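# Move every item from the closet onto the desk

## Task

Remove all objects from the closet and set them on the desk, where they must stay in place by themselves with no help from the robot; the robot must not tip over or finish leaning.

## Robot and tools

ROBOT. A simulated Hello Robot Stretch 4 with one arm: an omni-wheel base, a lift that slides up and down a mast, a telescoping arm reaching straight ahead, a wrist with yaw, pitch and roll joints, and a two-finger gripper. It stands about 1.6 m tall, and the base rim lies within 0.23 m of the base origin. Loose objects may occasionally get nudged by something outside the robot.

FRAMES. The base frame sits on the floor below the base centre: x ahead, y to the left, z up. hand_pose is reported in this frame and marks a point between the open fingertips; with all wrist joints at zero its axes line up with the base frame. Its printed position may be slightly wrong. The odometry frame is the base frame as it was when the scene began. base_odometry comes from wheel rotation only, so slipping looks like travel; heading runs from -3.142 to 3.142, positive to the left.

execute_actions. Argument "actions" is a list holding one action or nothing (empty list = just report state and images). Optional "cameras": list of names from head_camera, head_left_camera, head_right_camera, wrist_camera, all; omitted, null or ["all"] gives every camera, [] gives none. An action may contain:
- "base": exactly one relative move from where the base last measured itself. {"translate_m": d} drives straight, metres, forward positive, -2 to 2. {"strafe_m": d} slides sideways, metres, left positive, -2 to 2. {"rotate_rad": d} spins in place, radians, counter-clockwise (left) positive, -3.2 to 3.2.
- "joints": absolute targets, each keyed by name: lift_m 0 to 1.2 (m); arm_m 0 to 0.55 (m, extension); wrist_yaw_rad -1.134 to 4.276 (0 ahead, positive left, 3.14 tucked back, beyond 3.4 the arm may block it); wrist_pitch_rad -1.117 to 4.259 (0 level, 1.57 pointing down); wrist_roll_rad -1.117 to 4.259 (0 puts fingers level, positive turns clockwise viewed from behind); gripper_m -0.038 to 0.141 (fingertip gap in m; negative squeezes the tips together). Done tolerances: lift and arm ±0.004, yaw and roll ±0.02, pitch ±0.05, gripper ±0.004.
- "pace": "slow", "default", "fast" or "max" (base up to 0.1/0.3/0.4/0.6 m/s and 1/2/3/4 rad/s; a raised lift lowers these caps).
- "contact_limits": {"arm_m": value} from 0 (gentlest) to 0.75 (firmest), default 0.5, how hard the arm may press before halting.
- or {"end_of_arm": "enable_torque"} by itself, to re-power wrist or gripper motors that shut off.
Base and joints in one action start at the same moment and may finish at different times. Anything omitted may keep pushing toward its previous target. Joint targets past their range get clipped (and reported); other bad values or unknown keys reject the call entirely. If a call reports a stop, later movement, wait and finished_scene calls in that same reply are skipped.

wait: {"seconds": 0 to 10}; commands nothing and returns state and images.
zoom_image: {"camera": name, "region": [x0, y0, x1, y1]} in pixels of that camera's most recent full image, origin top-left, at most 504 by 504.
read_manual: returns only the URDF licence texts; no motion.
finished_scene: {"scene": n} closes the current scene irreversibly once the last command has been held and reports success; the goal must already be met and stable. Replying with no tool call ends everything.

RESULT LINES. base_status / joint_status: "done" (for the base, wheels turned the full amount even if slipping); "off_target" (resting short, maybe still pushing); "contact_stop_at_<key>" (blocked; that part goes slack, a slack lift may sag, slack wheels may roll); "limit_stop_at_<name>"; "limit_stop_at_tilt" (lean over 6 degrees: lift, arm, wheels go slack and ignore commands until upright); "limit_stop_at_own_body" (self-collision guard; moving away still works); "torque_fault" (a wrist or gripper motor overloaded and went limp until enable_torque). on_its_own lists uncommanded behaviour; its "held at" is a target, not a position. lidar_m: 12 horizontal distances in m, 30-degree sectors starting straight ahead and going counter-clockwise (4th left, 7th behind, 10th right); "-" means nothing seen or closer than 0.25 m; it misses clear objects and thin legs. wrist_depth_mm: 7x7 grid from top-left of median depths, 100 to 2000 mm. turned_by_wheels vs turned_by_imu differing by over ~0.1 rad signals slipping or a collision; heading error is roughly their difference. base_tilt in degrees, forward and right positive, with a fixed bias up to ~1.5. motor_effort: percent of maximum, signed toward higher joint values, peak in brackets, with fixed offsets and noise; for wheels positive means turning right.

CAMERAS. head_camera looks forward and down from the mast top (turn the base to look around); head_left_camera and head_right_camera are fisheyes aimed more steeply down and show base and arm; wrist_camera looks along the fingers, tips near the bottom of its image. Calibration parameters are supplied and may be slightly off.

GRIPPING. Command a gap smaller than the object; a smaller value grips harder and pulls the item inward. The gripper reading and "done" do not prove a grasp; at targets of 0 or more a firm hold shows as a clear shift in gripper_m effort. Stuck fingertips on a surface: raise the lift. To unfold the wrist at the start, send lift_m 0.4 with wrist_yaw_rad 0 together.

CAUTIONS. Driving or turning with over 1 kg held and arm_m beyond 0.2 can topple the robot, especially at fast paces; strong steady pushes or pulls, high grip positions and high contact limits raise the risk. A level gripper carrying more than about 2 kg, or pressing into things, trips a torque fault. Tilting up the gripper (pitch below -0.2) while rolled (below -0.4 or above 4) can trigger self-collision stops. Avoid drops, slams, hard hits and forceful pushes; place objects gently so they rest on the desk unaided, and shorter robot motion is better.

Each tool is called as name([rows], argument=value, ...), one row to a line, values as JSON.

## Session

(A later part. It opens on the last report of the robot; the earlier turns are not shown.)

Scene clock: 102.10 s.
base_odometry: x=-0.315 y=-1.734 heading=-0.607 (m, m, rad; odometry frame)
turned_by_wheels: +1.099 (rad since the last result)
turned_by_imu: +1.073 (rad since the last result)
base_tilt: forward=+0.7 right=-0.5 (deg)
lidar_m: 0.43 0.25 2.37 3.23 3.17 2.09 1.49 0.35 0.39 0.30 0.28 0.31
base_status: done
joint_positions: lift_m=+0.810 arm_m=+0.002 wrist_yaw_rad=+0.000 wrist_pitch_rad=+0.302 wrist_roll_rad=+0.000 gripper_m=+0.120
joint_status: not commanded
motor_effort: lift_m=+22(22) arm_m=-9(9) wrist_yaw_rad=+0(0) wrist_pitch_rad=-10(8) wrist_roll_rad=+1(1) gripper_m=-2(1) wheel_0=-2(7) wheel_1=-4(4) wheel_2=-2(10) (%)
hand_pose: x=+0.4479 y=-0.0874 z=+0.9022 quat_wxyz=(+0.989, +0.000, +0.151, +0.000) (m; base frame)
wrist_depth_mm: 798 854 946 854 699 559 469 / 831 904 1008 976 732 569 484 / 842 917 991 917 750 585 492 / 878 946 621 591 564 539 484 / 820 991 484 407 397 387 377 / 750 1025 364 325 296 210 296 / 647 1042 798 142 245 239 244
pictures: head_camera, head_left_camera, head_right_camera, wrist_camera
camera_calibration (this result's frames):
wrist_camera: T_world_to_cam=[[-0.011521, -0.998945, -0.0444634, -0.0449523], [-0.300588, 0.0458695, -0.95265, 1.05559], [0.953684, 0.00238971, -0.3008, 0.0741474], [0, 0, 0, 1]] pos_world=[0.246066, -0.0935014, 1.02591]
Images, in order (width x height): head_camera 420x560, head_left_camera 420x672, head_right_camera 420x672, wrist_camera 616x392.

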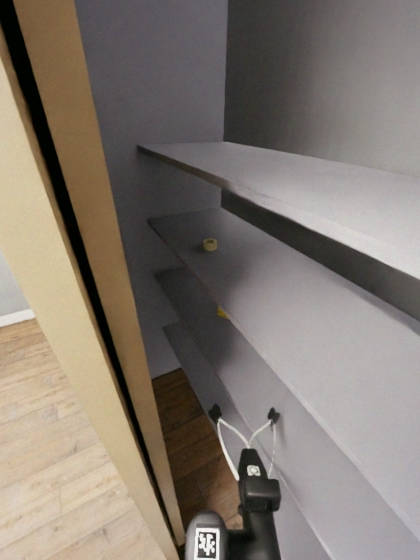

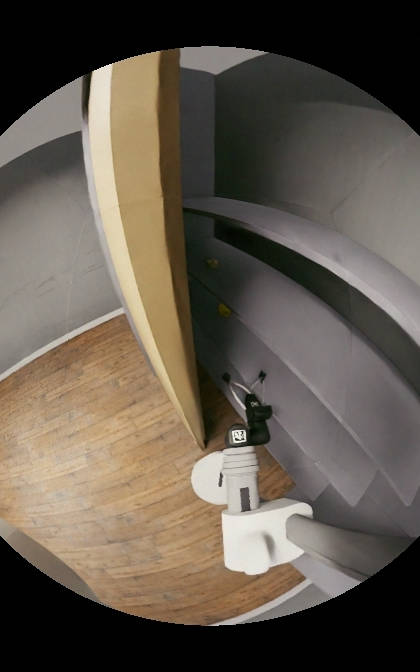

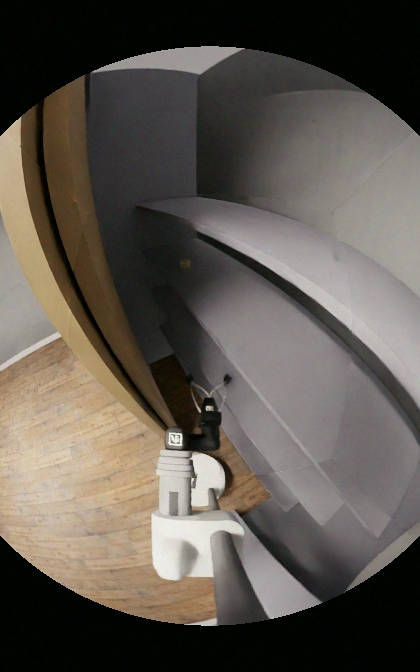

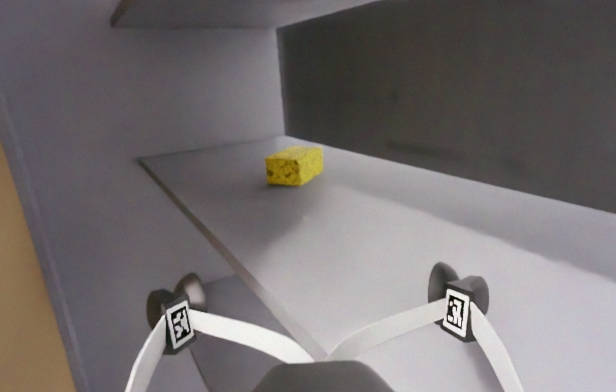

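execute_actions([
  {"base":{"rotate_rad":0.165},"joints":{"wrist_yaw_rad":-0.55,"wrist_pitch_rad":0.08,"arm_m":0.5,"gripper_m":0.14,"lift_m":0.8},"contact_limits":{"arm_m":0.25}},
], cameras=["wrist_camera","head_camera"])

Scene clock: 106.37 s.
base_odometry: x=-0.315 y=-1.734 heading=-0.443 (m, m, rad; odometry frame)
turned_by_wheels: +0.164 (rad since the last result)
turned_by_imu: +0.159 (rad since the last result)
base_tilt: forward=+0.8 right=-0.5 (deg)
lidar_m: 0.26 0.25 2.51 3.91 3.20 1.78 1.44 0.35 0.36 0.28 0.27 0.33
base_status: done
joint_positions: lift_m=+0.800 arm_m=+0.498 wrist_yaw_rad=-0.550 wrist_pitch_rad=+0.082 wrist_roll_rad=+0.000 gripper_m=+0.140
joint_status: all done
motor_effort: lift_m=+18(19) arm_m=+9(10) wrist_yaw_rad=+0(6) wrist_pitch_rad=-8(17) wrist_roll_rad=+1(0) gripper_m=-1(2) wheel_0=-1(6) wheel_1=-4(5) wheel_2=-3(9) (%)
contact_limits: arm_m 0.25
hand_pose: x=+0.8688 y=-0.2248 z=+0.9547 quat_wxyz=(+0.962, +0.011, +0.040, -0.271) (m; base frame)
wrist_depth_mm: 276 281 290 303 317 327 304 / 445 466 492 452 394 347 312 / 517 609 569 473 404 349 314 / 512 609 585 480 413 355 320 / 517 609 597 488 418 357 324 / 508 224 500 473 410 200 327 / 397 366 353 143 349 330 325
pictures: head_camera, wrist_camera
camera_calibration (this result's frames):
wrist_camera: T_world_to_cam=[[-0.523413, -0.85084, -0.0459378, 0.304389], [-0.0489399, 0.0838426, -0.995277, 1.06902], [0.850673, -0.518692, -0.0855243, -0.544293], [0, 0, 0, 1]] pos_world=[0.674654, -0.112963, 1.0314]
Images, in order (width x height): head_camera 420x560, wrist_camera 616x392.

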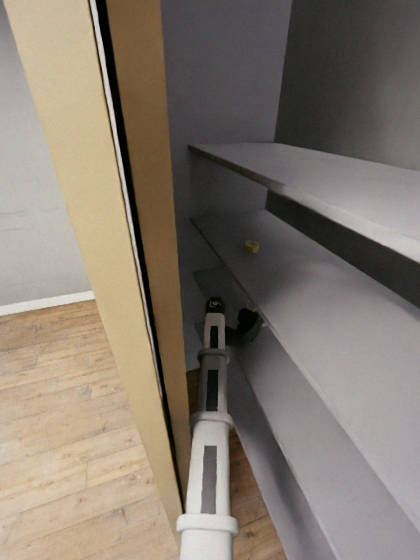

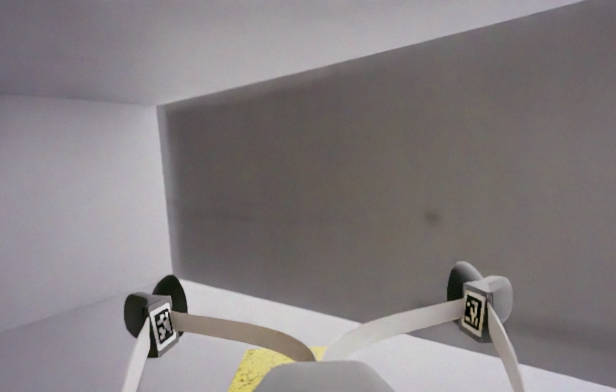

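execute_actions([
  {"joints":{"wrist_pitch_rad":0.3,"arm_m":0.53},"contact_limits":{"arm_m":0.25}},
], cameras=["wrist_camera"])

Scene clock: 107.93 s.
base_odometry: x=-0.315 y=-1.734 heading=-0.443 (m, m, rad; odometry frame)
turned_by_wheels: +0.000 (rad since the last result)
turned_by_imu: -0.001 (rad since the last result)
base_tilt: forward=+0.9 right=-0.3 (deg)
lidar_m: 0.25 0.25 2.51 3.93 3.20 1.74 1.43 0.35 0.37 0.29 0.29 0.33
base_status: not commanded
joint_positions: lift_m=+0.800 arm_m=+0.528 wrist_yaw_rad=-0.550 wrist_pitch_rad=+0.302 wrist_roll_rad=+0.000 gripper_m=+0.140
joint_status: all done
motor_effort: lift_m=+18(18) arm_m=+9(10) wrist_yaw_rad=+1(1) wrist_pitch_rad=-7(7) wrist_roll_rad=+0(0) gripper_m=-1(1) wheel_0=-2(1) wheel_1=-4(4) wheel_2=-3(3) (%)
contact_limits: arm_m 0.25
hand_pose: x=+0.8884 y=-0.2185 z=+0.8927 quat_wxyz=(+0.951, +0.041, +0.145, -0.268) (m; base frame)
wrist_depth_mm: 477 549 492 413 355 315 286 / 484 564 521 433 375 325 296 / 488 574 554 455 387 340 303 / 496 559 535 477 407 351 314 / 424 410 394 384 373 349 322 / 319 224 222 218 287 201 279 / 257 242 229 143 235 224 230
pictures: wrist_camera
camera_calibration (this result's frames):
wrist_camera: T_world_to_cam=[[-0.531988, -0.845583, -0.0444699, 0.324651], [-0.231789, 0.195937, -0.952829, 1.15682], [0.814409, -0.496586, -0.300234, -0.334364], [0, 0, 0, 1]] pos_world=[0.713158, -0.118185, 1.0163]
Images, in order (width x height): wrist_camera 616x392.

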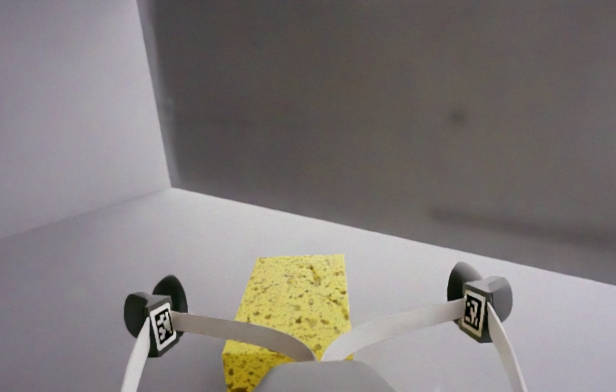

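execute_actions([
  {"joints":{"wrist_yaw_rad":-0.5,"lift_m":0.777,"gripper_m":0.1}},
], cameras=["wrist_camera"])

execute_actions([
  {"joints":{"gripper_m":0.025}},
], cameras=["wrist_camera"])

Scene clock: 109.83 s.
base_odometry: x=-0.315 y=-1.734 heading=-0.443 (m, m, rad; odometry frame)
turned_by_wheels: +0.000 (rad since the last result)
turned_by_imu: -0.001 (rad since the last result)
base_tilt: forward=+0.9 right=-0.4 (deg)
lidar_m: 0.25 0.25 2.52 3.95 3.19 1.74 1.44 0.35 0.35 0.29 0.28 0.31
base_status: not commanded
joint_positions: lift_m=+0.777 arm_m=+0.528 wrist_yaw_rad=-0.501 wrist_pitch_rad=+0.302 wrist_roll_rad=+0.000 gripper_m=+0.100
joint_status: all done
motor_effort: lift_m=+18(17) arm_m=+9(9) wrist_yaw_rad=+3(4) wrist_pitch_rad=-8(7) wrist_roll_rad=+1(2) gripper_m=+2(6) wheel_0=-2(1) wheel_1=-4(4) wheel_2=-3(3) (%)
hand_pose: x=+0.8990 y=-0.2089 z=+0.8697 quat_wxyz=(+0.958, +0.037, +0.146, -0.245) (m; base frame)
wrist_depth_mm: 462 535 517 427 368 319 286 / 466 544 549 452 379 329 296 / 477 559 585 469 394 343 304 / 477 521 496 462 404 355 314 / 370 355 342 232 319 312 307 / 277 267 197 178 193 233 241 / 222 210 203 144 196 194 199
pictures: wrist_camera
camera_calibration (this result's frames):
wrist_camera: T_world_to_cam=[[-0.489592, -0.870817, -0.0444684, 0.293988], [-0.241309, 0.184323, -0.952783, 1.14152], [0.837896, -0.455744, -0.300379, -0.35757], [0, 0, 0, 1]] pos_world=[0.718999, -0.117358, 0.993284]
Images, in order (width x height): wrist_camera 616x392.

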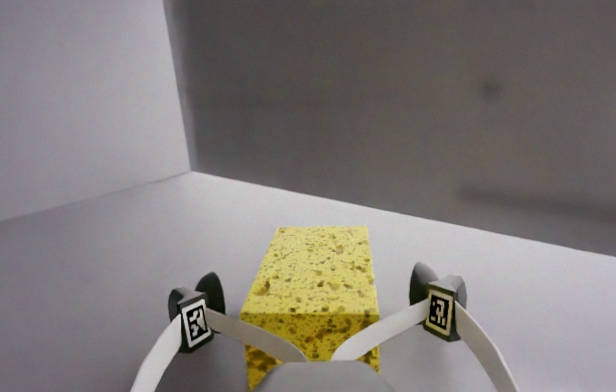

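Scene clock: 111.40 s.
base_odometry: x=-0.315 y=-1.734 heading=-0.443 (m, m, rad; odometry frame)
turned_by_wheels: +0.000 (rad since the last result)
turned_by_imu: -0.001 (rad since the last result)
base_tilt: forward=+0.8 right=-0.4 (deg)
lidar_m: 0.25 0.25 2.52 3.95 3.19 1.76 1.46 0.35 0.37 0.28 0.28 0.33
base_status: not commanded
joint_positions: lift_m=+0.777 arm_m=+0.528 wrist_yaw_rad=-0.500 wrist_pitch_rad=+0.302 wrist_roll_rad=+0.000 gripper_m=+0.025
joint_status: all done
motor_effort: lift_m=+18(18) arm_m=+9(9) wrist_yaw_rad=+2(2) wrist_pitch_rad=-7(8) wrist_roll_rad=+2(1) gripper_m=-18(17) wheel_0=-1(2) wheel_1=-4(4) wheel_2=-3(3) (%)
hand_pose: x=+0.8990 y=-0.2089 z=+0.8697 quat_wxyz=(+0.958, +0.037, +0.146, -0.245) (m; base frame)
wrist_depth_mm: 462 530 521 427 364 317 287 / 469 544 549 452 379 332 297 / 477 554 580 469 394 342 303 / 477 525 496 462 404 357 315 / 366 353 342 224 319 314 310 / 276 267 188 170 184 244 241 / 223 204 191 150 196 187 198
pictures: wrist_camera
camera_calibration (this result's frames):
wrist_camera: T_world_to_cam=[[-0.489552, -0.87084, -0.0444674, 0.293959], [-0.241373, 0.184341, -0.952763, 1.14154], [0.837901, -0.455694, -0.300442, -0.357514], [0, 0, 0, 1]] pos_world=[0.719007, -0.117359, 0.993279]
Images, in order (width x height): wrist_camera 616x392.

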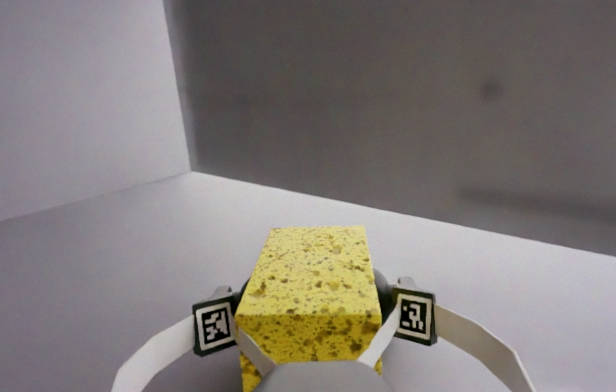

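execute_actions([
  {"joints":{"lift_m":0.805,"arm_m":0.0,"wrist_yaw_rad":0.0},"pace":"fast"},
], cameras=["wrist_camera"])

execute_actions([
  {"base":{"rotate_rad":-1.17},"pace":"fast"},
], cameras=[])

execute_actions([
  {"base":{"translate_m":-2.0},"pace":"max"},
], cameras=[])

execute_actions([
  {"base":{"rotate_rad":3.2},"joints":{"lift_m":0.93},"pace":"max"},
], cameras=["wrist_camera","head_camera"])

Scene clock: 114.37 s.
base_odometry: x=-0.315 y=-1.734 heading=-0.443 (m, m, rad; odometry frame)
turned_by_wheels: +0.000 (rad since the last result)
turned_by_imu: -0.001 (rad since the last result)
base_tilt: forward=+0.8 right=-0.4 (deg)
lidar_m: 0.25 0.25 2.52 3.93 3.19 1.78 1.44 0.36 0.37 0.29 0.28 0.32
base_status: not commanded
joint_positions: lift_m=+0.805 arm_m=+0.002 wrist_yaw_rad=+0.000 wrist_pitch_rad=+0.303 wrist_roll_rad=+0.000 gripper_m=+0.025
joint_status: all done
motor_effort: lift_m=+24(26) arm_m=-9(9) wrist_yaw_rad=+1(6) wrist_pitch_rad=-10(10) wrist_roll_rad=+0(2) gripper_m=-19(17) wheel_0=-1(1) wheel_1=-4(4) wheel_2=-3(3) (%)
hand_pose: x=+0.4479 y=-0.0875 z=+0.8970 quat_wxyz=(+0.989, +0.000, +0.151, +0.000) (m; base frame)
wrist_depth_mm: 415 854 878 960 866 683 549 / 370 854 917 991 931 699 564 / 338 891 946 991 866 691 574 / 307 854 1008 609 544 521 504 / 287 788 1060 224 379 373 366 / 267 640 187 170 185 291 287 / 252 375 191 151 707 224 237
pictures: wrist_camera
camera_calibration (this result's frames):
wrist_camera: T_world_to_cam=[[-0.0118453, -0.998941, -0.0444594, -0.045129], [-0.300946, 0.0459625, -0.952533, 1.05064], [0.953568, 0.00209685, -0.301172, 0.0729258], [0, 0, 0, 1]] pos_world=[0.246111, -0.093524, 1.02072]
Images, in order (width x height): wrist_camera 616x392.

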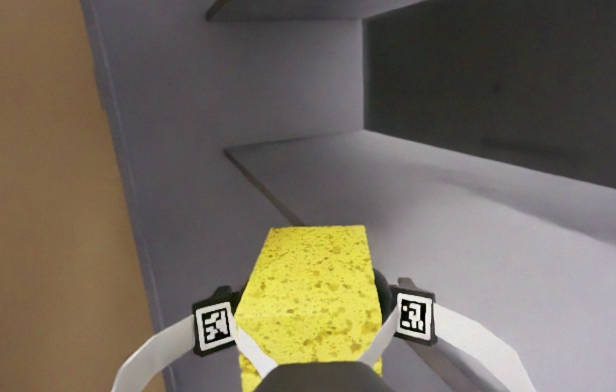

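Scene clock: 116.10 s.
base_odometry: x=-0.315 y=-1.734 heading=-1.612 (m, m, rad; odometry frame)
turned_by_wheels: -1.170 (rad since the last result)
turned_by_imu: -1.143 (rad since the last result)
base_tilt: forward=+0.8 right=-0.5 (deg)
lidar_m: 0.28 0.31 0.33 0.25 2.41 3.38 4.11 1.94 1.48 0.35 0.42 0.31
base_status: done
joint_positions: lift_m=+0.805 arm_m=+0.002 wrist_yaw_rad=+0.000 wrist_pitch_rad=+0.303 wrist_roll_rad=+0.000 gripper_m=+0.025
joint_status: not commanded
motor_effort: lift_m=+23(24) arm_m=-9(9) wrist_yaw_rad=+0(0) wrist_pitch_rad=-10(10) wrist_roll_rad=+1(0) gripper_m=-19(18) wheel_0=+1(9) wheel_1=+2(3) wheel_2=+1(10) (%)
hand_pose: x=+0.4479 y=-0.0874 z=+0.8970 quat_wxyz=(+0.989, +0.000, +0.151, +0.000) (m; base frame)
wrist_depth_mm: 442 439 433 430 427 427 424 / 462 455 452 449 445 445 442 / 480 477 473 473 462 459 459 / 504 496 496 488 488 477 469 / 442 427 410 224 382 375 366 / 330 322 187 170 184 291 287 / 265 243 191 150 234 223 237
pictures: none
No camera images: the call's "cameras" was empty. Leave "cameras" out to get every camera's image.

Scene clock: 122.37 s.
base_odometry: x=-0.231 y=+0.264 heading=-1.613 (m, m, rad; odometry frame)
turned_by_wheels: +0.000 (rad since the last result)
turned_by_imu: +0.000 (rad since the last result)
base_tilt: forward=+0.7 right=-0.3 (deg)
lidar_m: 1.95 2.08 2.43 2.35 2.50 1.24 1.24 1.32 1.38 1.34 1.43 1.98
base_status: done
joint_positions: lift_m=+0.805 arm_m=+0.002 wrist_yaw_rad=+0.000 wrist_pitch_rad=+0.303 wrist_roll_rad=+0.000 gripper_m=+0.025
joint_status: not commanded
motor_effort: lift_m=+23(23) arm_m=-9(9) wrist_yaw_rad=+2(1) wrist_pitch_rad=-9(10) wrist_roll_rad=+1(1) gripper_m=-19(18) wheel_0=-2(7) wheel_1=-2(11) wheel_2=+1(13) (%)
hand_pose: x=+0.4479 y=-0.0874 z=+0.8971 quat_wxyz=(+0.989, +0.000, +0.151, +0.000) (m; base frame)
wrist_depth_mm: 1618 1576 - - 1576 - - / 1661 1661 1708 - 1618 - - / 1708 1708 1756 - 1708 - - / 1808 1863 1808 - 1756 - - / 1921 1921 1921 224 1808 - 1983 / 1863 1808 188 170 185 1661 1661 / 1537 1397 191 150 1336 1255 1366
pictures: none
No camera images: the call's "cameras" was empty. Leave "cameras" out to get every camera's image.

Scene clock: 125.10 s.
base_odometry: x=-0.231 y=+0.264 heading=+1.587 (m, m, rad; odometry frame)
turned_by_wheels: +3.200 (rad since the last result)
turned_by_imu: +3.124 (rad since the last result)
base_tilt: forward=+0.9 right=-0.5 (deg)
lidar_m: 1.20 1.31 1.34 1.35 1.44 1.97 1.96 2.09 2.40 2.35 2.54 1.23
base_status: done
joint_positions: lift_m=+0.930 arm_m=+0.002 wrist_yaw_rad=+0.000 wrist_pitch_rad=+0.302 wrist_roll_rad=+0.000 gripper_m=+0.025
joint_status: all done
motor_effort: lift_m=+23(27) arm_m=-9(9) wrist_yaw_rad=+0(0) wrist_pitch_rad=-10(9) wrist_roll_rad=+0(3) gripper_m=-19(20) wheel_0=+0(10) wheel_1=-3(12) wheel_2=-1(8) (%)
hand_pose: x=+0.4479 y=-0.0874 z=+1.0221 quat_wxyz=(+0.989, +0.000, +0.151, +0.000) (m; base frame)
wrist_depth_mm: 1756 1708 1661 1708 1618 1618 1537 / 1756 1756 1756 1756 1708 1661 1661 / 1397 1336 1397 1160 1182 1756 1708 / 1863 1983 1921 1863 1863 1863 1808 / 1863 - - 224 1921 1863 1863 / 1863 1921 188 170 185 1808 1808 / 1708 1576 191 150 1464 1430 1464
pictures: head_camera, wrist_camera
camera_calibration (this result's frames):
wrist_camera: T_world_to_cam=[[-0.0116422, -0.998943, -0.0444666, -0.039595], [-0.300674, 0.0459089, -0.952622, 1.16983], [0.953656, 0.00227931, -0.30089, 0.110276], [0, 0, 0, 1]] pos_world=[0.246111, -0.0935102, 1.14583]
Images, in order (width x height): head_camera 420x560, wrist_camera 616x392.

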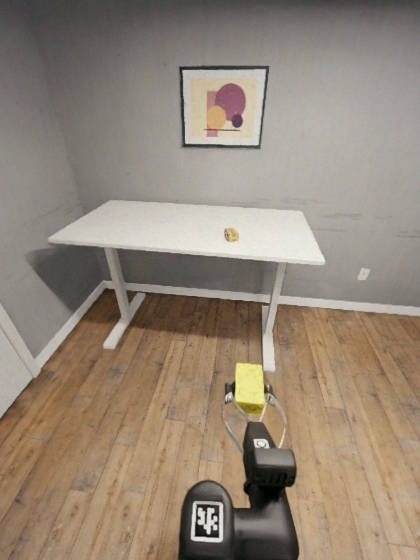

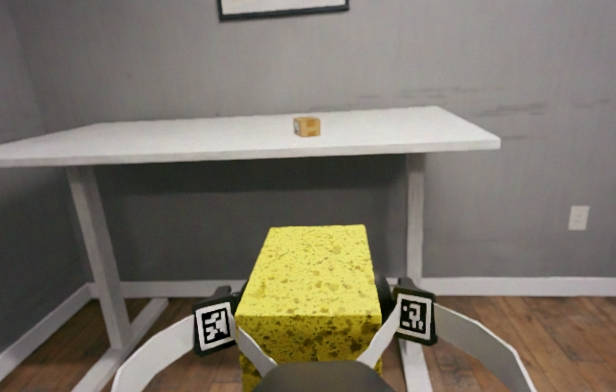

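execute_actions([
  {"base":{"translate_m":0.4},"joints":{"arm_m":0.52,"wrist_yaw_rad":0.6},"contact_limits":{"arm_m":0.25},"pace":"fast"},
], cameras=["wrist_camera","head_camera"])

Scene clock: 128.50 s.
base_odometry: x=-0.238 y=+0.664 heading=+1.587 (m, m, rad; odometry frame)
turned_by_wheels: +0.000 (rad since the last result)
turned_by_imu: -0.002 (rad since the last result)
base_tilt: forward=+1.0 right=-0.5 (deg)
lidar_m: 0.80 0.90 1.32 1.30 1.42 2.03 2.35 2.52 2.45 2.39 2.16 0.85
base_status: done
joint_positions: lift_m=+0.930 arm_m=+0.518 wrist_yaw_rad=+0.600 wrist_pitch_rad=+0.302 wrist_roll_rad=+0.000 gripper_m=+0.025
joint_status: all done
motor_effort: lift_m=+23(23) arm_m=+9(11) wrist_yaw_rad=+1(6) wrist_pitch_rad=-10(9) wrist_roll_rad=+1(0) gripper_m=-19(15) wheel_0=+2(9) wheel_1=+3(7) wheel_2=-3(12) (%)
contact_limits: arm_m 0.25
hand_pose: x=+0.9660 y=+0.0833 z=+1.0221 quat_wxyz=(+0.944, -0.044, +0.144, +0.292) (m; base frame)
wrist_depth_mm: 1078 1229 1229 1042 891 768 691 / 1118 1281 1281 1060 917 798 723 / 1118 1281 1160 1060 904 820 732 / 699 668 634 603 574 554 535 / 469 452 436 224 404 397 387 / 353 342 187 170 185 310 304 / 296 258 191 151 248 236 236
pictures: head_camera, wrist_camera
camera_calibration (this result's frames):
wrist_camera: T_world_to_cam=[[0.554404, -0.83106, -0.0444546, -0.423798], [-0.274057, -0.131867, -0.95263, 1.3069], [0.78583, 0.540325, -0.300865, -0.26697], [0, 0, 0, 1]] pos_world=[0.802913, -0.0356141, 1.14583]
Images, in order (width x height): head_camera 420x560, wrist_camera 616x392.

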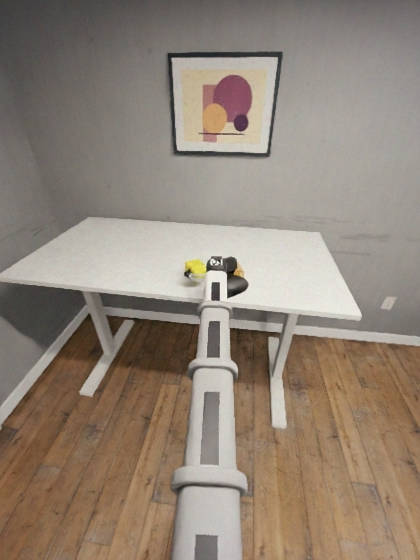

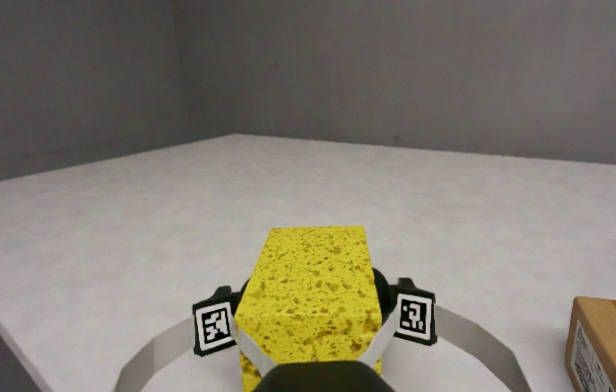

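execute_actions([
  {"joints":{"lift_m":0.889}},
], cameras=[])

execute_actions([
  {"joints":{"gripper_m":0.1}},
], cameras=[])

execute_actions([
  {"joints":{"lift_m":0.95},"pace":"max"},
], cameras=["wrist_camera"])

Scene clock: 129.97 s.
base_odometry: x=-0.238 y=+0.664 heading=+1.587 (m, m, rad; odometry frame)
turned_by_wheels: +0.000 (rad since the last result)
turned_by_imu: -0.001 (rad since the last result)
base_tilt: forward=+0.7 right=-0.5 (deg)
lidar_m: 0.80 0.90 1.32 1.30 1.42 2.02 2.36 2.51 2.46 2.39 2.17 0.84
base_status: not commanded
joint_positions: lift_m=+0.889 arm_m=+0.518 wrist_yaw_rad=+0.600 wrist_pitch_rad=+0.302 wrist_roll_rad=+0.000 gripper_m=+0.025
joint_status: all done
motor_effort: lift_m=+18(21) arm_m=+9(8) wrist_yaw_rad=+0(0) wrist_pitch_rad=-8(10) wrist_roll_rad=+0(0) gripper_m=-21(20) wheel_0=+2(2) wheel_1=+3(3) wheel_2=-3(3) (%)
hand_pose: x=+0.9660 y=+0.0833 z=+0.9816 quat_wxyz=(+0.944, -0.044, +0.144, +0.292) (m; base frame)
wrist_depth_mm: 1078 1255 1229 1025 878 768 691 / 1098 1281 1281 1078 931 809 715 / 1098 1008 917 842 768 715 683 / 544 521 496 473 452 436 415 / 370 355 342 224 317 310 304 / 283 267 187 169 185 243 229 / 262 203 190 150 195 186 198
pictures: none
No camera images: the call's "cameras" was empty. Leave "cameras" out to get every camera's image.

Scene clock: 131.53 s.
base_odometry: x=-0.238 y=+0.664 heading=+1.587 (m, m, rad; odometry frame)
turned_by_wheels: +0.000 (rad since the last result)
turned_by_imu: -0.001 (rad since the last result)
base_tilt: forward=+0.8 right=-0.5 (deg)
lidar_m: 0.80 0.88 1.31 1.30 1.41 2.05 2.34 2.50 2.44 2.39 2.15 0.84
base_status: not commanded
joint_positions: lift_m=+0.889 arm_m=+0.518 wrist_yaw_rad=+0.600 wrist_pitch_rad=+0.302 wrist_roll_rad=+0.000 gripper_m=+0.100
joint_status: all done
motor_effort: lift_m=+18(18) arm_m=+8(9) wrist_yaw_rad=+1(0) wrist_pitch_rad=-9(9) wrist_roll_rad=+1(1) gripper_m=+3(21) wheel_0=+2(1) wheel_1=+3(3) wheel_2=-3(3) (%)
hand_pose: x=+0.9660 y=+0.0833 z=+0.9816 quat_wxyz=(+0.944, -0.044, +0.144, +0.292) (m; base frame)
wrist_depth_mm: 1078 1255 1229 1025 891 768 691 / 1118 1281 1281 1060 917 798 715 / 1098 1008 904 831 768 715 676 / 549 525 500 473 455 436 418 / 370 355 343 229 306 312 304 / 285 268 199 183 193 231 230 / 262 209 204 144 195 193 198
pictures: none
No camera images: the call's "cameras" was empty. Leave "cameras" out to get every camera's image.

Scene clock: 132.30 s.
base_odometry: x=-0.238 y=+0.664 heading=+1.587 (m, m, rad; odometry frame)
turned_by_wheels: +0.000 (rad since the last result)
turned_by_imu: +0.000 (rad since the last result)
base_tilt: forward=+0.8 right=-0.4 (deg)
lidar_m: 0.81 0.90 1.30 1.30 1.43 2.04 2.34 2.52 2.44 2.39 2.16 0.85
base_status: not commanded
joint_positions: lift_m=+0.950 arm_m=+0.518 wrist_yaw_rad=+0.600 wrist_pitch_rad=+0.302 wrist_roll_rad=+0.000 gripper_m=+0.100
joint_status: all done
motor_effort: lift_m=+22(27) arm_m=+8(8) wrist_yaw_rad=+0(1) wrist_pitch_rad=-10(10) wrist_roll_rad=+1(0) gripper_m=-3(1) wheel_0=+2(2) wheel_1=+3(3) wheel_2=-3(3) (%)
hand_pose: x=+0.9660 y=+0.0833 z=+1.0422 quat_wxyz=(+0.944, -0.044, +0.144, +0.292) (m; base frame)
wrist_depth_mm: 1078 1255 1229 1025 891 788 699 / 1098 1281 1308 1078 917 798 715 / 1098 1281 1281 1060 946 831 741 / 778 741 707 668 634 615 585 / 521 500 480 462 452 439 430 / 392 377 214 283 266 327 338 / 324 296 289 144 277 273 262
pictures: wrist_camera
camera_calibration (this result's frames):
wrist_camera: T_world_to_cam=[[0.554405, -0.831059, -0.044455, -0.422912], [-0.274023, -0.131844, -0.952643, 1.32599], [0.785841, 0.540332, -0.300824, -0.260999], [0, 0, 0, 1]] pos_world=[0.80292, -0.035615, 1.16588]
Images, in order (width x height): wrist_camera 616x392.

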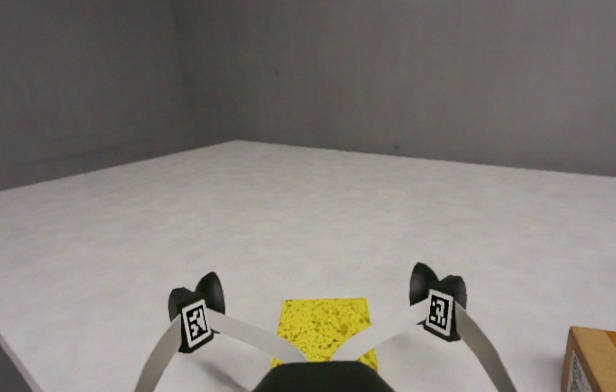

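execute_actions([
  {"base":{"rotate_rad":-3.195},"joints":{"arm_m":0.0,"wrist_yaw_rad":0.0},"pace":"max"},
], cameras=[])

execute_actions([
  {"base":{"translate_m":2.0},"joints":{"lift_m":1.11},"pace":"max"},
], cameras=["head_camera","wrist_camera"])

Scene clock: 135.97 s.
base_odometry: x=-0.238 y=+0.664 heading=-1.607 (m, m, rad; odometry frame)
turned_by_wheels: -3.194 (rad since the last result)
turned_by_imu: -3.122 (rad since the last result)
base_tilt: forward=+0.9 right=-0.3 (deg)
lidar_m: 2.32 2.49 2.47 2.40 2.25 0.83 0.82 0.87 1.27 1.29 1.39 1.92
base_status: done
joint_positions: lift_m=+0.950 arm_m=+0.002 wrist_yaw_rad=+0.000 wrist_pitch_rad=+0.302 wrist_roll_rad=+0.000 gripper_m=+0.100
joint_status: all done
motor_effort: lift_m=+22(22) arm_m=-9(10) wrist_yaw_rad=+1(6) wrist_pitch_rad=-9(9) wrist_roll_rad=+1(1) gripper_m=+0(1) wheel_0=+4(7) wheel_1=+2(4) wheel_2=+4(9) (%)
hand_pose: x=+0.4479 y=-0.0875 z=+1.0422 quat_wxyz=(+0.989, +0.000, +0.151, +0.000) (m; base frame)
wrist_depth_mm: - 1983 - - - - - / - - - - - - - / - - - - - - - / - - - - - - - / - - - - - - - / - - 214 - 1808 1863 1863 / 1708 1618 1618 143 1576 1499 1537
pictures: none
No camera images: the call's "cameras" was empty. Leave "cameras" out to get every camera's image.

Scene clock: 142.77 s.
base_odometry: x=-0.310 y=-1.335 heading=-1.607 (m, m, rad; odometry frame)
turned_by_wheels: +0.000 (rad since the last result)
turned_by_imu: -0.005 (rad since the last result)
base_tilt: forward=+0.7 right=-0.4 (deg)
lidar_m: 0.66 0.47 0.57 2.31 2.44 3.47 3.37 1.95 1.42 1.36 0.49 0.51
base_status: done
joint_positions: lift_m=+1.110 arm_m=+0.002 wrist_yaw_rad=+0.000 wrist_pitch_rad=+0.302 wrist_roll_rad=+0.000 gripper_m=+0.100
joint_status: all done
motor_effort: lift_m=+22(28) arm_m=-9(9) wrist_yaw_rad=+1(1) wrist_pitch_rad=-7(10) wrist_roll_rad=+1(2) gripper_m=+0(2) wheel_0=+2(8) wheel_1=+2(11) wheel_2=-1(12) (%)
hand_pose: x=+0.4479 y=-0.0875 z=+1.2022 quat_wxyz=(+0.989, +0.000, +0.151, +0.000) (m; base frame)
wrist_depth_mm: 820 820 798 788 788 778 609 / 842 854 831 820 820 798 597 / 891 866 854 854 831 809 615 / 661 627 597 574 549 525 508 / 976 960 960 931 931 904 621 / 904 866 214 820 741 759 627 / 715 683 668 143 654 640 615
pictures: head_camera, wrist_camera
camera_calibration (this result's frames):
wrist_camera: T_world_to_cam=[[-0.0118734, -0.998941, -0.0444552, -0.0315636], [-0.300465, 0.045968, -0.952685, 1.3414], [0.953719, 0.00204561, -0.300692, 0.164224], [0, 0, 0, 1]] pos_world=[0.246044, -0.0935274, 1.3259]
Images, in order (width x height): head_camera 420x560, wrist_camera 616x392.

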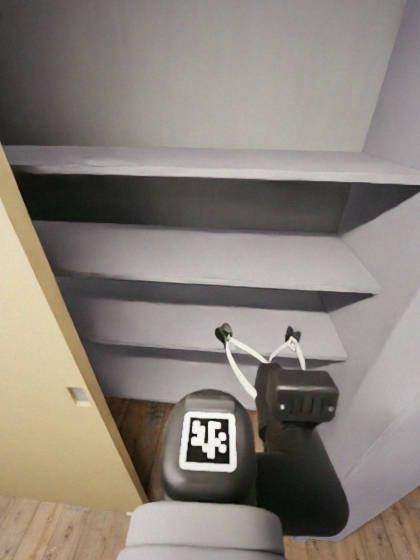

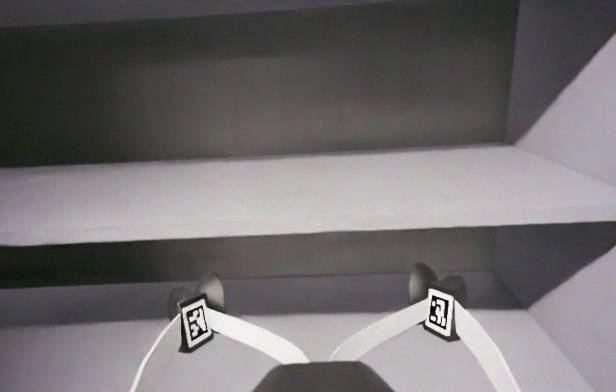

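execute_actions([
  {"base":{"translate_m":0.4},"pace":"fast"},
], cameras=[])

execute_actions([
  {"base":{"rotate_rad":1.13},"pace":"fast"},
], cameras=["wrist_camera","head_left_camera"])

Scene clock: 146.03 s.
base_odometry: x=-0.324 y=-1.735 heading=-1.607 (m, m, rad; odometry frame)
turned_by_wheels: +0.000 (rad since the last result)
turned_by_imu: -0.002 (rad since the last result)
base_tilt: forward=+1.0 right=-0.4 (deg)
lidar_m: 0.27 0.31 0.33 0.26 2.43 3.43 4.14 1.92 1.46 0.32 0.40 0.30
base_status: done
joint_positions: lift_m=+1.110 arm_m=+0.002 wrist_yaw_rad=+0.000 wrist_pitch_rad=+0.302 wrist_roll_rad=+0.000 gripper_m=+0.100
joint_status: not commanded
motor_effort: lift_m=+22(22) arm_m=-9(9) wrist_yaw_rad=+1(1) wrist_pitch_rad=-9(8) wrist_roll_rad=-2(0) gripper_m=-1(1) wheel_0=+3(8) wheel_1=+2(7) wheel_2=-1(13) (%)
hand_pose: x=+0.4479 y=-0.0875 z=+1.2022 quat_wxyz=(+0.989, +0.000, +0.151, +0.000) (m; base frame)
wrist_depth_mm: 442 439 436 430 424 424 424 / 462 459 452 445 442 442 436 / 484 477 473 473 466 459 455 / 504 500 496 492 477 477 469 / 442 427 413 399 387 375 364 / 332 320 215 304 274 279 287 / 267 252 245 144 242 232 237
pictures: none
No camera images: the call's "cameras" was empty. Leave "cameras" out to get every camera's image.

Scene clock: 148.20 s.
base_odometry: x=-0.324 y=-1.734 heading=-0.477 (m, m, rad; odometry frame)
turned_by_wheels: +1.129 (rad since the last result)
turned_by_imu: +1.102 (rad since the last result)
base_tilt: forward=+0.7 right=-0.5 (deg)
lidar_m: 0.27 0.25 2.50 3.74 3.20 1.80 1.46 0.35 0.36 0.28 0.27 0.32
base_status: done
joint_positions: lift_m=+1.110 arm_m=+0.002 wrist_yaw_rad=+0.000 wrist_pitch_rad=+0.302 wrist_roll_rad=+0.000 gripper_m=+0.100
joint_status: not commanded
motor_effort: lift_m=+22(22) arm_m=-9(9) wrist_yaw_rad=+2(1) wrist_pitch_rad=-9(9) wrist_roll_rad=+0(0) gripper_m=-2(0) wheel_0=-2(6) wheel_1=-5(5) wheel_2=-3(9) (%)
hand_pose: x=+0.4479 y=-0.0875 z=+1.2022 quat_wxyz=(+0.989, +0.000, +0.151, +0.000) (m; base frame)
wrist_depth_mm: 574 854 917 991 820 640 525 / 496 878 976 1042 878 668 544 / 439 917 960 1008 842 683 554 / 394 946 1008 574 554 525 504 / 357 991 1042 442 387 375 364 / 330 798 215 820 274 279 289 / 309 559 1160 143 262 233 237
pictures: head_left_camera, wrist_camera
camera_calibration (this result's frames):
wrist_camera: T_world_to_cam=[[-0.0118448, -0.998941, -0.0444555, -0.0315681], [-0.300466, 0.0459597, -0.952684, 1.3414], [0.953719, 0.00207302, -0.300692, 0.164223], [0, 0, 0, 1]] pos_world=[0.246048, -0.0935253, 1.3259]
Images, in order (width x height): head_left_camera 420x672, wrist_camera 616x392.

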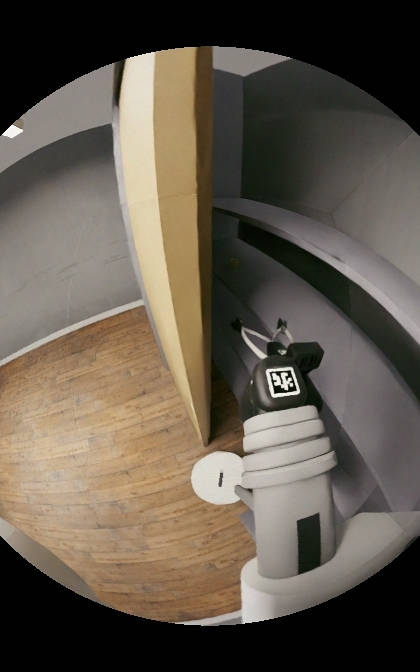

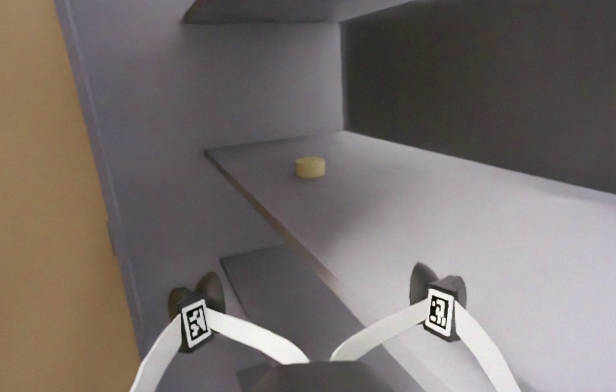

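execute_actions([
  {"joints":{"arm_m":0.46,"lift_m":1.082,"gripper_m":0.12},"contact_limits":{"arm_m":0.25},"pace":"fast"},
], cameras=["wrist_camera"])

Scene clock: 150.73 s.
base_odometry: x=-0.324 y=-1.734 heading=-0.477 (m, m, rad; odometry frame)
turned_by_wheels: +0.000 (rad since the last result)
turned_by_imu: -0.001 (rad since the last result)
base_tilt: forward=+0.9 right=-0.4 (deg)
lidar_m: 0.26 0.25 2.48 3.75 3.20 1.80 1.45 0.34 0.38 0.28 0.28 0.31
base_status: not commanded
joint_positions: lift_m=+1.082 arm_m=+0.458 wrist_yaw_rad=+0.000 wrist_pitch_rad=+0.302 wrist_roll_rad=+0.000 gripper_m=+0.120
joint_status: all done
motor_effort: lift_m=+18(19) arm_m=+9(12) wrist_yaw_rad=+0(2) wrist_pitch_rad=-10(9) wrist_roll_rad=+3(1) gripper_m=+2(2) wheel_0=-3(3) wheel_1=-5(5) wheel_2=-3(3) (%)
contact_limits: arm_m 0.25
hand_pose: x=+0.9047 y=-0.0874 z=+1.1746 quat_wxyz=(+0.989, +0.000, +0.151, +0.000) (m; base frame)
wrist_depth_mm: 466 500 539 585 569 433 355 / 477 512 559 609 585 442 364 / 492 535 580 627 615 459 373 / 508 530 500 477 455 433 373 / 530 375 342 330 320 314 306 / 544 267 247 227 241 210 240 / 569 209 210 142 200 193 198
pictures: wrist_camera
camera_calibration (this result's frames):
wrist_camera: T_world_to_cam=[[-0.0115289, -0.998945, -0.0444564, -0.027584], [-0.300408, 0.0458657, -0.952707, 1.45231], [0.953741, 0.00237141, -0.30062, -0.279908], [0, 0, 0, 1]] pos_world=[0.702927, -0.0935022, 1.29825]
Images, in order (width x height): wrist_camera 616x392.

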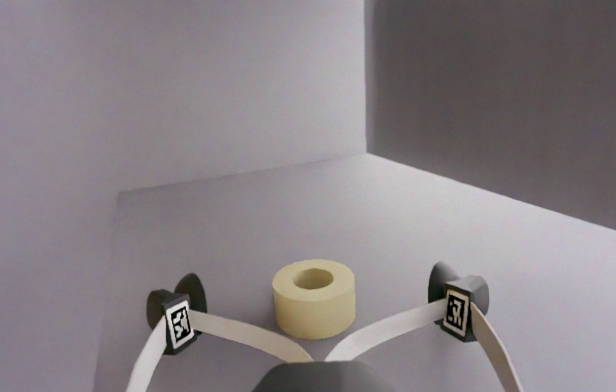

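execute_actions([
  {"joints":{"arm_m":0.482,"lift_m":1.078,"gripper_m":0.015},"contact_limits":{"arm_m":0.25}},
], cameras=["wrist_camera"])

Scene clock: 153.33 s.
base_odometry: x=-0.324 y=-1.734 heading=-0.477 (m, m, rad; odometry frame)
turned_by_wheels: +0.000 (rad since the last result)
turned_by_imu: -0.001 (rad since the last result)
base_tilt: forward=+0.9 right=-0.3 (deg)
lidar_m: 0.28 0.26 2.49 3.79 3.21 1.79 1.45 0.33 0.38 0.30 0.28 0.32
base_status: not commanded
joint_positions: lift_m=+1.078 arm_m=+0.480 wrist_yaw_rad=-0.001 wrist_pitch_rad=+0.302 wrist_roll_rad=+0.000 gripper_m=+0.015
joint_status: all done
motor_effort: lift_m=+17(16) arm_m=+9(9) wrist_yaw_rad=+2(6) wrist_pitch_rad=-8(8) wrist_roll_rad=+2(3) gripper_m=-18(22) wheel_0=-3(3) wheel_1=-5(5) wheel_2=-4(3) (%)
contact_limits: arm_m 0.25
hand_pose: x=+0.9267 y=-0.0876 z=+1.1707 quat_wxyz=(+0.989, +0.000, +0.150, +0.000) (m; base frame)
wrist_depth_mm: 449 480 521 564 554 421 347 / 466 496 539 585 580 436 355 / 477 512 559 609 591 445 364 / 496 512 484 459 442 424 362 / 508 345 332 322 312 306 297 / 525 262 204 213 196 237 233 / 539 198 193 142 190 181 193
pictures: wrist_camera
camera_calibration (this result's frames):
wrist_camera: T_world_to_cam=[[-0.0120436, -0.998963, -0.0439107, -0.0278588], [-0.300253, 0.0455003, -0.952774, 1.45508], [0.953784, 0.0017095, -0.30049, -0.302247], [0, 0, 0, 1]] pos_world=[0.724835, -0.0935199, 1.29432]
Images, in order (width x height): wrist_camera 616x392.

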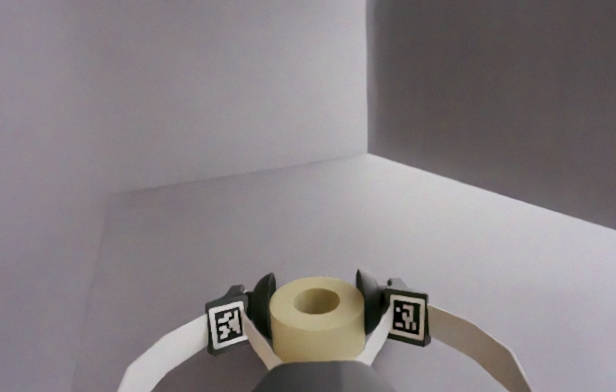

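execute_actions([
  {"joints":{"lift_m":1.105,"arm_m":0.0},"pace":"fast"},
], cameras=["wrist_camera"])

Scene clock: 155.67 s.
base_odometry: x=-0.324 y=-1.734 heading=-0.477 (m, m, rad; odometry frame)
turned_by_wheels: +0.000 (rad since the last result)
turned_by_imu: -0.001 (rad since the last result)
base_tilt: forward=+0.8 right=-0.4 (deg)
lidar_m: 0.27 0.25 2.47 3.76 3.19 1.79 1.44 0.33 0.38 0.29 0.28 0.32
base_status: not commanded
joint_positions: lift_m=+1.105 arm_m=+0.002 wrist_yaw_rad=+0.000 wrist_pitch_rad=+0.303 wrist_roll_rad=+0.000 gripper_m=+0.015
joint_status: all done
motor_effort: lift_m=+24(25) arm_m=-9(10) wrist_yaw_rad=+1(2) wrist_pitch_rad=-10(10) wrist_roll_rad=+1(2) gripper_m=-18(17) wheel_0=-3(3) wheel_1=-5(5) wheel_2=-3(3) (%)
hand_pose: x=+0.4478 y=-0.0875 z=+1.1970 quat_wxyz=(+0.989, +0.000, +0.151, +0.000) (m; base frame)
wrist_depth_mm: 569 854 904 991 831 640 521 / 500 891 960 1042 878 661 544 / 436 917 960 976 831 676 554 / 394 946 1025 554 525 508 492 / 359 960 1060 439 375 364 355 / 330 917 204 213 195 283 281 / 309 496 1160 142 245 217 230
pictures: wrist_camera
camera_calibration (this result's frames):
wrist_camera: T_world_to_cam=[[-0.011655, -0.998968, -0.0439014, -0.0325413], [-0.301043, 0.0453729, -0.95253, 1.33638], [0.953539, 0.00211445, -0.301262, 0.16341], [0, 0, 0, 1]] pos_world=[0.246111, -0.0934887, 1.32074]
Images, in order (width x height): wrist_camera 616x392.

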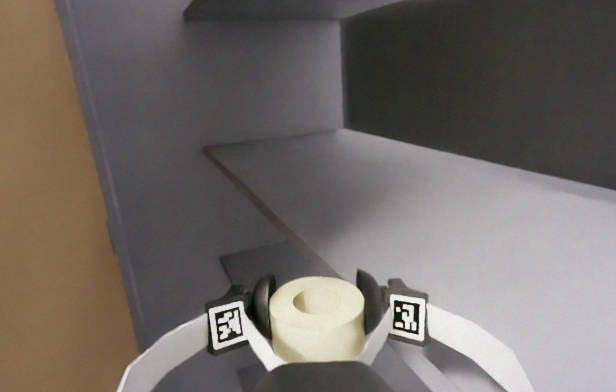

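execute_actions([
  {"base":{"rotate_rad":-1.145},"pace":"fast"},
], cameras=[])

execute_actions([
  {"base":{"translate_m":-2.0},"pace":"max"},
], cameras=[])

execute_actions([
  {"base":{"rotate_rad":3.08},"joints":{"lift_m":0.92},"pace":"max"},
], cameras=["wrist_camera","head_camera"])

Scene clock: 158.50 s.
base_odometry: x=-0.324 y=-1.735 heading=-1.621 (m, m, rad; odometry frame)
turned_by_wheels: -1.144 (rad since the last result)
turned_by_imu: -1.119 (rad since the last result)
base_tilt: forward=+0.8 right=-0.4 (deg)
lidar_m: 0.27 0.29 0.46 0.25 2.39 3.36 4.15 1.96 1.48 0.33 0.41 0.29
base_status: done
joint_positions: lift_m=+1.105 arm_m=+0.002 wrist_yaw_rad=+0.000 wrist_pitch_rad=+0.303 wrist_roll_rad=+0.000 gripper_m=+0.015
joint_status: not commanded
motor_effort: lift_m=+23(23) arm_m=-9(9) wrist_yaw_rad=+1(1) wrist_pitch_rad=-9(11) wrist_roll_rad=+3(3) gripper_m=-22(19) wheel_0=+3(4) wheel_1=+4(7) wheel_2=+4(9) (%)
hand_pose: x=+0.4478 y=-0.0874 z=+1.1970 quat_wxyz=(+0.989, +0.000, +0.151, +0.000) (m; base frame)
wrist_depth_mm: 439 439 433 433 430 427 427 / 455 455 455 449 449 445 442 / 480 473 473 473 469 466 462 / 500 500 496 484 484 477 477 / 430 413 399 384 375 364 355 / 324 314 205 213 196 283 281 / 258 236 230 142 227 218 230
pictures: none
No camera images: the call's "cameras" was empty. Leave "cameras" out to get every camera's image.

Scene clock: 166.07 s.
base_odometry: x=-0.223 y=+0.263 heading=-1.622 (m, m, rad; odometry frame)
turned_by_wheels: +0.000 (rad since the last result)
turned_by_imu: -0.001 (rad since the last result)
base_tilt: forward=+0.8 right=-0.4 (deg)
lidar_m: 1.95 2.06 2.42 2.34 2.47 1.26 1.22 1.29 1.40 1.33 1.41 1.96
base_status: done
joint_positions: lift_m=+1.105 arm_m=+0.002 wrist_yaw_rad=+0.000 wrist_pitch_rad=+0.303 wrist_roll_rad=+0.000 gripper_m=+0.015
joint_status: not commanded
motor_effort: lift_m=+23(23) arm_m=-9(9) wrist_yaw_rad=+1(1) wrist_pitch_rad=-10(10) wrist_roll_rad=+3(2) gripper_m=-18(18) wheel_0=-3(5) wheel_1=-2(12) wheel_2=+2(12) (%)
hand_pose: x=+0.4478 y=-0.0874 z=+1.1970 quat_wxyz=(+0.989, +0.000, +0.151, +0.000) (m; base frame)
wrist_depth_mm: 1618 1618 - - 1537 - - / 1661 1661 1708 - 1618 - - / 1756 1756 1808 - 1708 - - / 1808 1863 1808 - 1808 - - / 1983 1863 1863 - 1863 - - / - - 204 215 195 - - / 1921 1756 1756 142 1708 1618 1756
pictures: none
No camera images: the call's "cameras" was empty. Leave "cameras" out to get every camera's image.

Scene clock: 169.73 s.
base_odometry: x=-0.223 y=+0.263 heading=+1.457 (m, m, rad; odometry frame)
turned_by_wheels: +3.079 (rad since the last result)
turned_by_imu: +3.007 (rad since the last result)
base_tilt: forward=+0.8 right=-0.4 (deg)
lidar_m: 1.21 1.27 1.42 1.35 1.41 1.85 1.97 2.01 2.48 2.35 2.42 1.26
base_status: done
joint_positions: lift_m=+0.920 arm_m=+0.002 wrist_yaw_rad=+0.000 wrist_pitch_rad=+0.303 wrist_roll_rad=+0.000 gripper_m=+0.015
joint_status: all done
motor_effort: lift_m=+21(20) arm_m=-9(9) wrist_yaw_rad=+0(1) wrist_pitch_rad=-9(11) wrist_roll_rad=+1(2) gripper_m=-19(18) wheel_0=-4(5) wheel_1=-2(4) wheel_2=-5(7) (%)
hand_pose: x=+0.4479 y=-0.0874 z=+1.0122 quat_wxyz=(+0.989, +0.000, +0.151, +0.000) (m; base frame)
wrist_depth_mm: 1618 1618 1661 1661 1661 1661 1708 / 1661 1708 1756 1708 1756 1756 1756 / 1308 1229 1118 1255 1863 1863 1863 / 1863 1808 1808 1863 1921 1983 1921 / 1808 1983 1983 1921 - - - / 1921 - 204 213 195 1863 1808 / 1576 1499 1499 142 1464 1397 1537
pictures: head_camera, wrist_camera
camera_calibration (this result's frames):
wrist_camera: T_world_to_cam=[[-0.0115008, -0.998969, -0.0439074, -0.0406747], [-0.300814, 0.0453328, -0.952605, 1.16038], [0.953613, 0.00225223, -0.301025, 0.107479], [0, 0, 0, 1]] pos_world=[0.246099, -0.0934782, 1.13595]
Images, in order (width x height): head_camera 420x560, wrist_camera 616x392.

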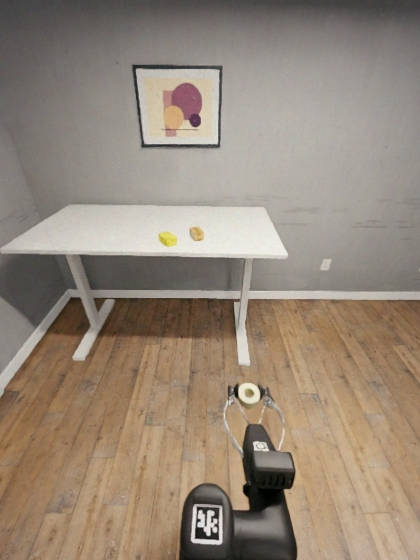

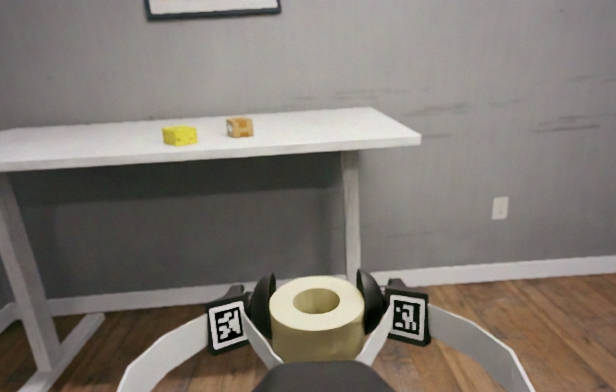

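execute_actions([
  {"base":{"translate_m":0.42},"joints":{"arm_m":0.53},"contact_limits":{"arm_m":0.25},"pace":"fast"},
], cameras=[])

execute_actions([
  {"joints":{"lift_m":0.888}},
], cameras=["wrist_camera"])

Scene clock: 172.63 s.
base_odometry: x=-0.175 y=+0.680 heading=+1.458 (m, m, rad; odometry frame)
turned_by_wheels: +0.000 (rad since the last result)
turned_by_imu: -0.001 (rad since the last result)
base_tilt: forward=+0.9 right=-0.5 (deg)
lidar_m: 0.80 0.83 1.13 1.35 1.41 1.90 2.36 2.46 2.46 2.33 2.39 0.84
base_status: done
joint_positions: lift_m=+0.920 arm_m=+0.528 wrist_yaw_rad=+0.000 wrist_pitch_rad=+0.303 wrist_roll_rad=+0.000 gripper_m=+0.015
joint_status: all done
motor_effort: lift_m=+21(21) arm_m=+9(10) wrist_yaw_rad=-1(2) wrist_pitch_rad=-9(9) wrist_roll_rad=+2(2) gripper_m=-19(19) wheel_0=+1(6) wheel_1=+3(10) wheel_2=-1(12) (%)
contact_limits: arm_m 0.25
hand_pose: x=+0.9748 y=-0.0873 z=+1.0122 quat_wxyz=(+0.989, +0.000, +0.151, +0.000) (m; base frame)
wrist_depth_mm: 788 798 809 798 820 820 831 / 820 831 842 842 854 878 878 / 866 866 866 866 878 904 917 / 661 627 597 569 549 530 946 / 442 427 410 399 387 375 366 / 266 324 204 213 195 294 290 / 238 245 239 142 236 225 239
pictures: none
No camera images: the call's "cameras" was empty. Leave "cameras" out to get every camera's image.

Scene clock: 173.57 s.
base_odometry: x=-0.175 y=+0.680 heading=+1.458 (m, m, rad; odometry frame)
turned_by_wheels: +0.000 (rad since the last result)
turned_by_imu: +0.000 (rad since the last result)
base_tilt: forward=+0.9 right=-0.5 (deg)
lidar_m: 0.80 0.81 1.12 1.36 1.42 1.89 2.39 2.44 2.47 2.34 2.41 0.83
base_status: not commanded
joint_positions: lift_m=+0.888 arm_m=+0.528 wrist_yaw_rad=+0.000 wrist_pitch_rad=+0.303 wrist_roll_rad=+0.000 gripper_m=+0.015
joint_status: all done
motor_effort: lift_m=+18(18) arm_m=+9(9) wrist_yaw_rad=+0(0) wrist_pitch_rad=-9(9) wrist_roll_rad=+3(4) gripper_m=-19(17) wheel_0=+1(1) wheel_1=+3(3) wheel_2=+0(0) (%)
hand_pose: x=+0.9748 y=-0.0873 z=+0.9805 quat_wxyz=(+0.989, +0.000, +0.151, +0.000) (m; base frame)
wrist_depth_mm: 798 798 798 809 809 831 842 / 831 831 831 842 854 854 854 / 854 866 866 854 768 878 904 / 544 517 492 469 449 433 455 / 279 349 340 329 319 310 303 / 246 266 204 214 195 242 238 / 220 201 197 142 195 185 196
pictures: wrist_camera
camera_calibration (this result's frames):
wrist_camera: T_world_to_cam=[[-0.0112176, -0.998973, -0.0439087, -0.0362049], [-0.300732, 0.045249, -0.952635, 1.28863], [0.953643, 0.00251852, -0.300931, -0.404624], [0, 0, 0, 1]] pos_world=[0.772991, -0.0934577, 1.10424]
Images, in order (width x height): wrist_camera 616x392.

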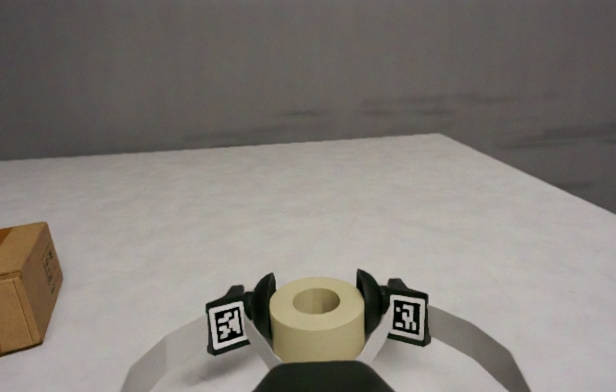

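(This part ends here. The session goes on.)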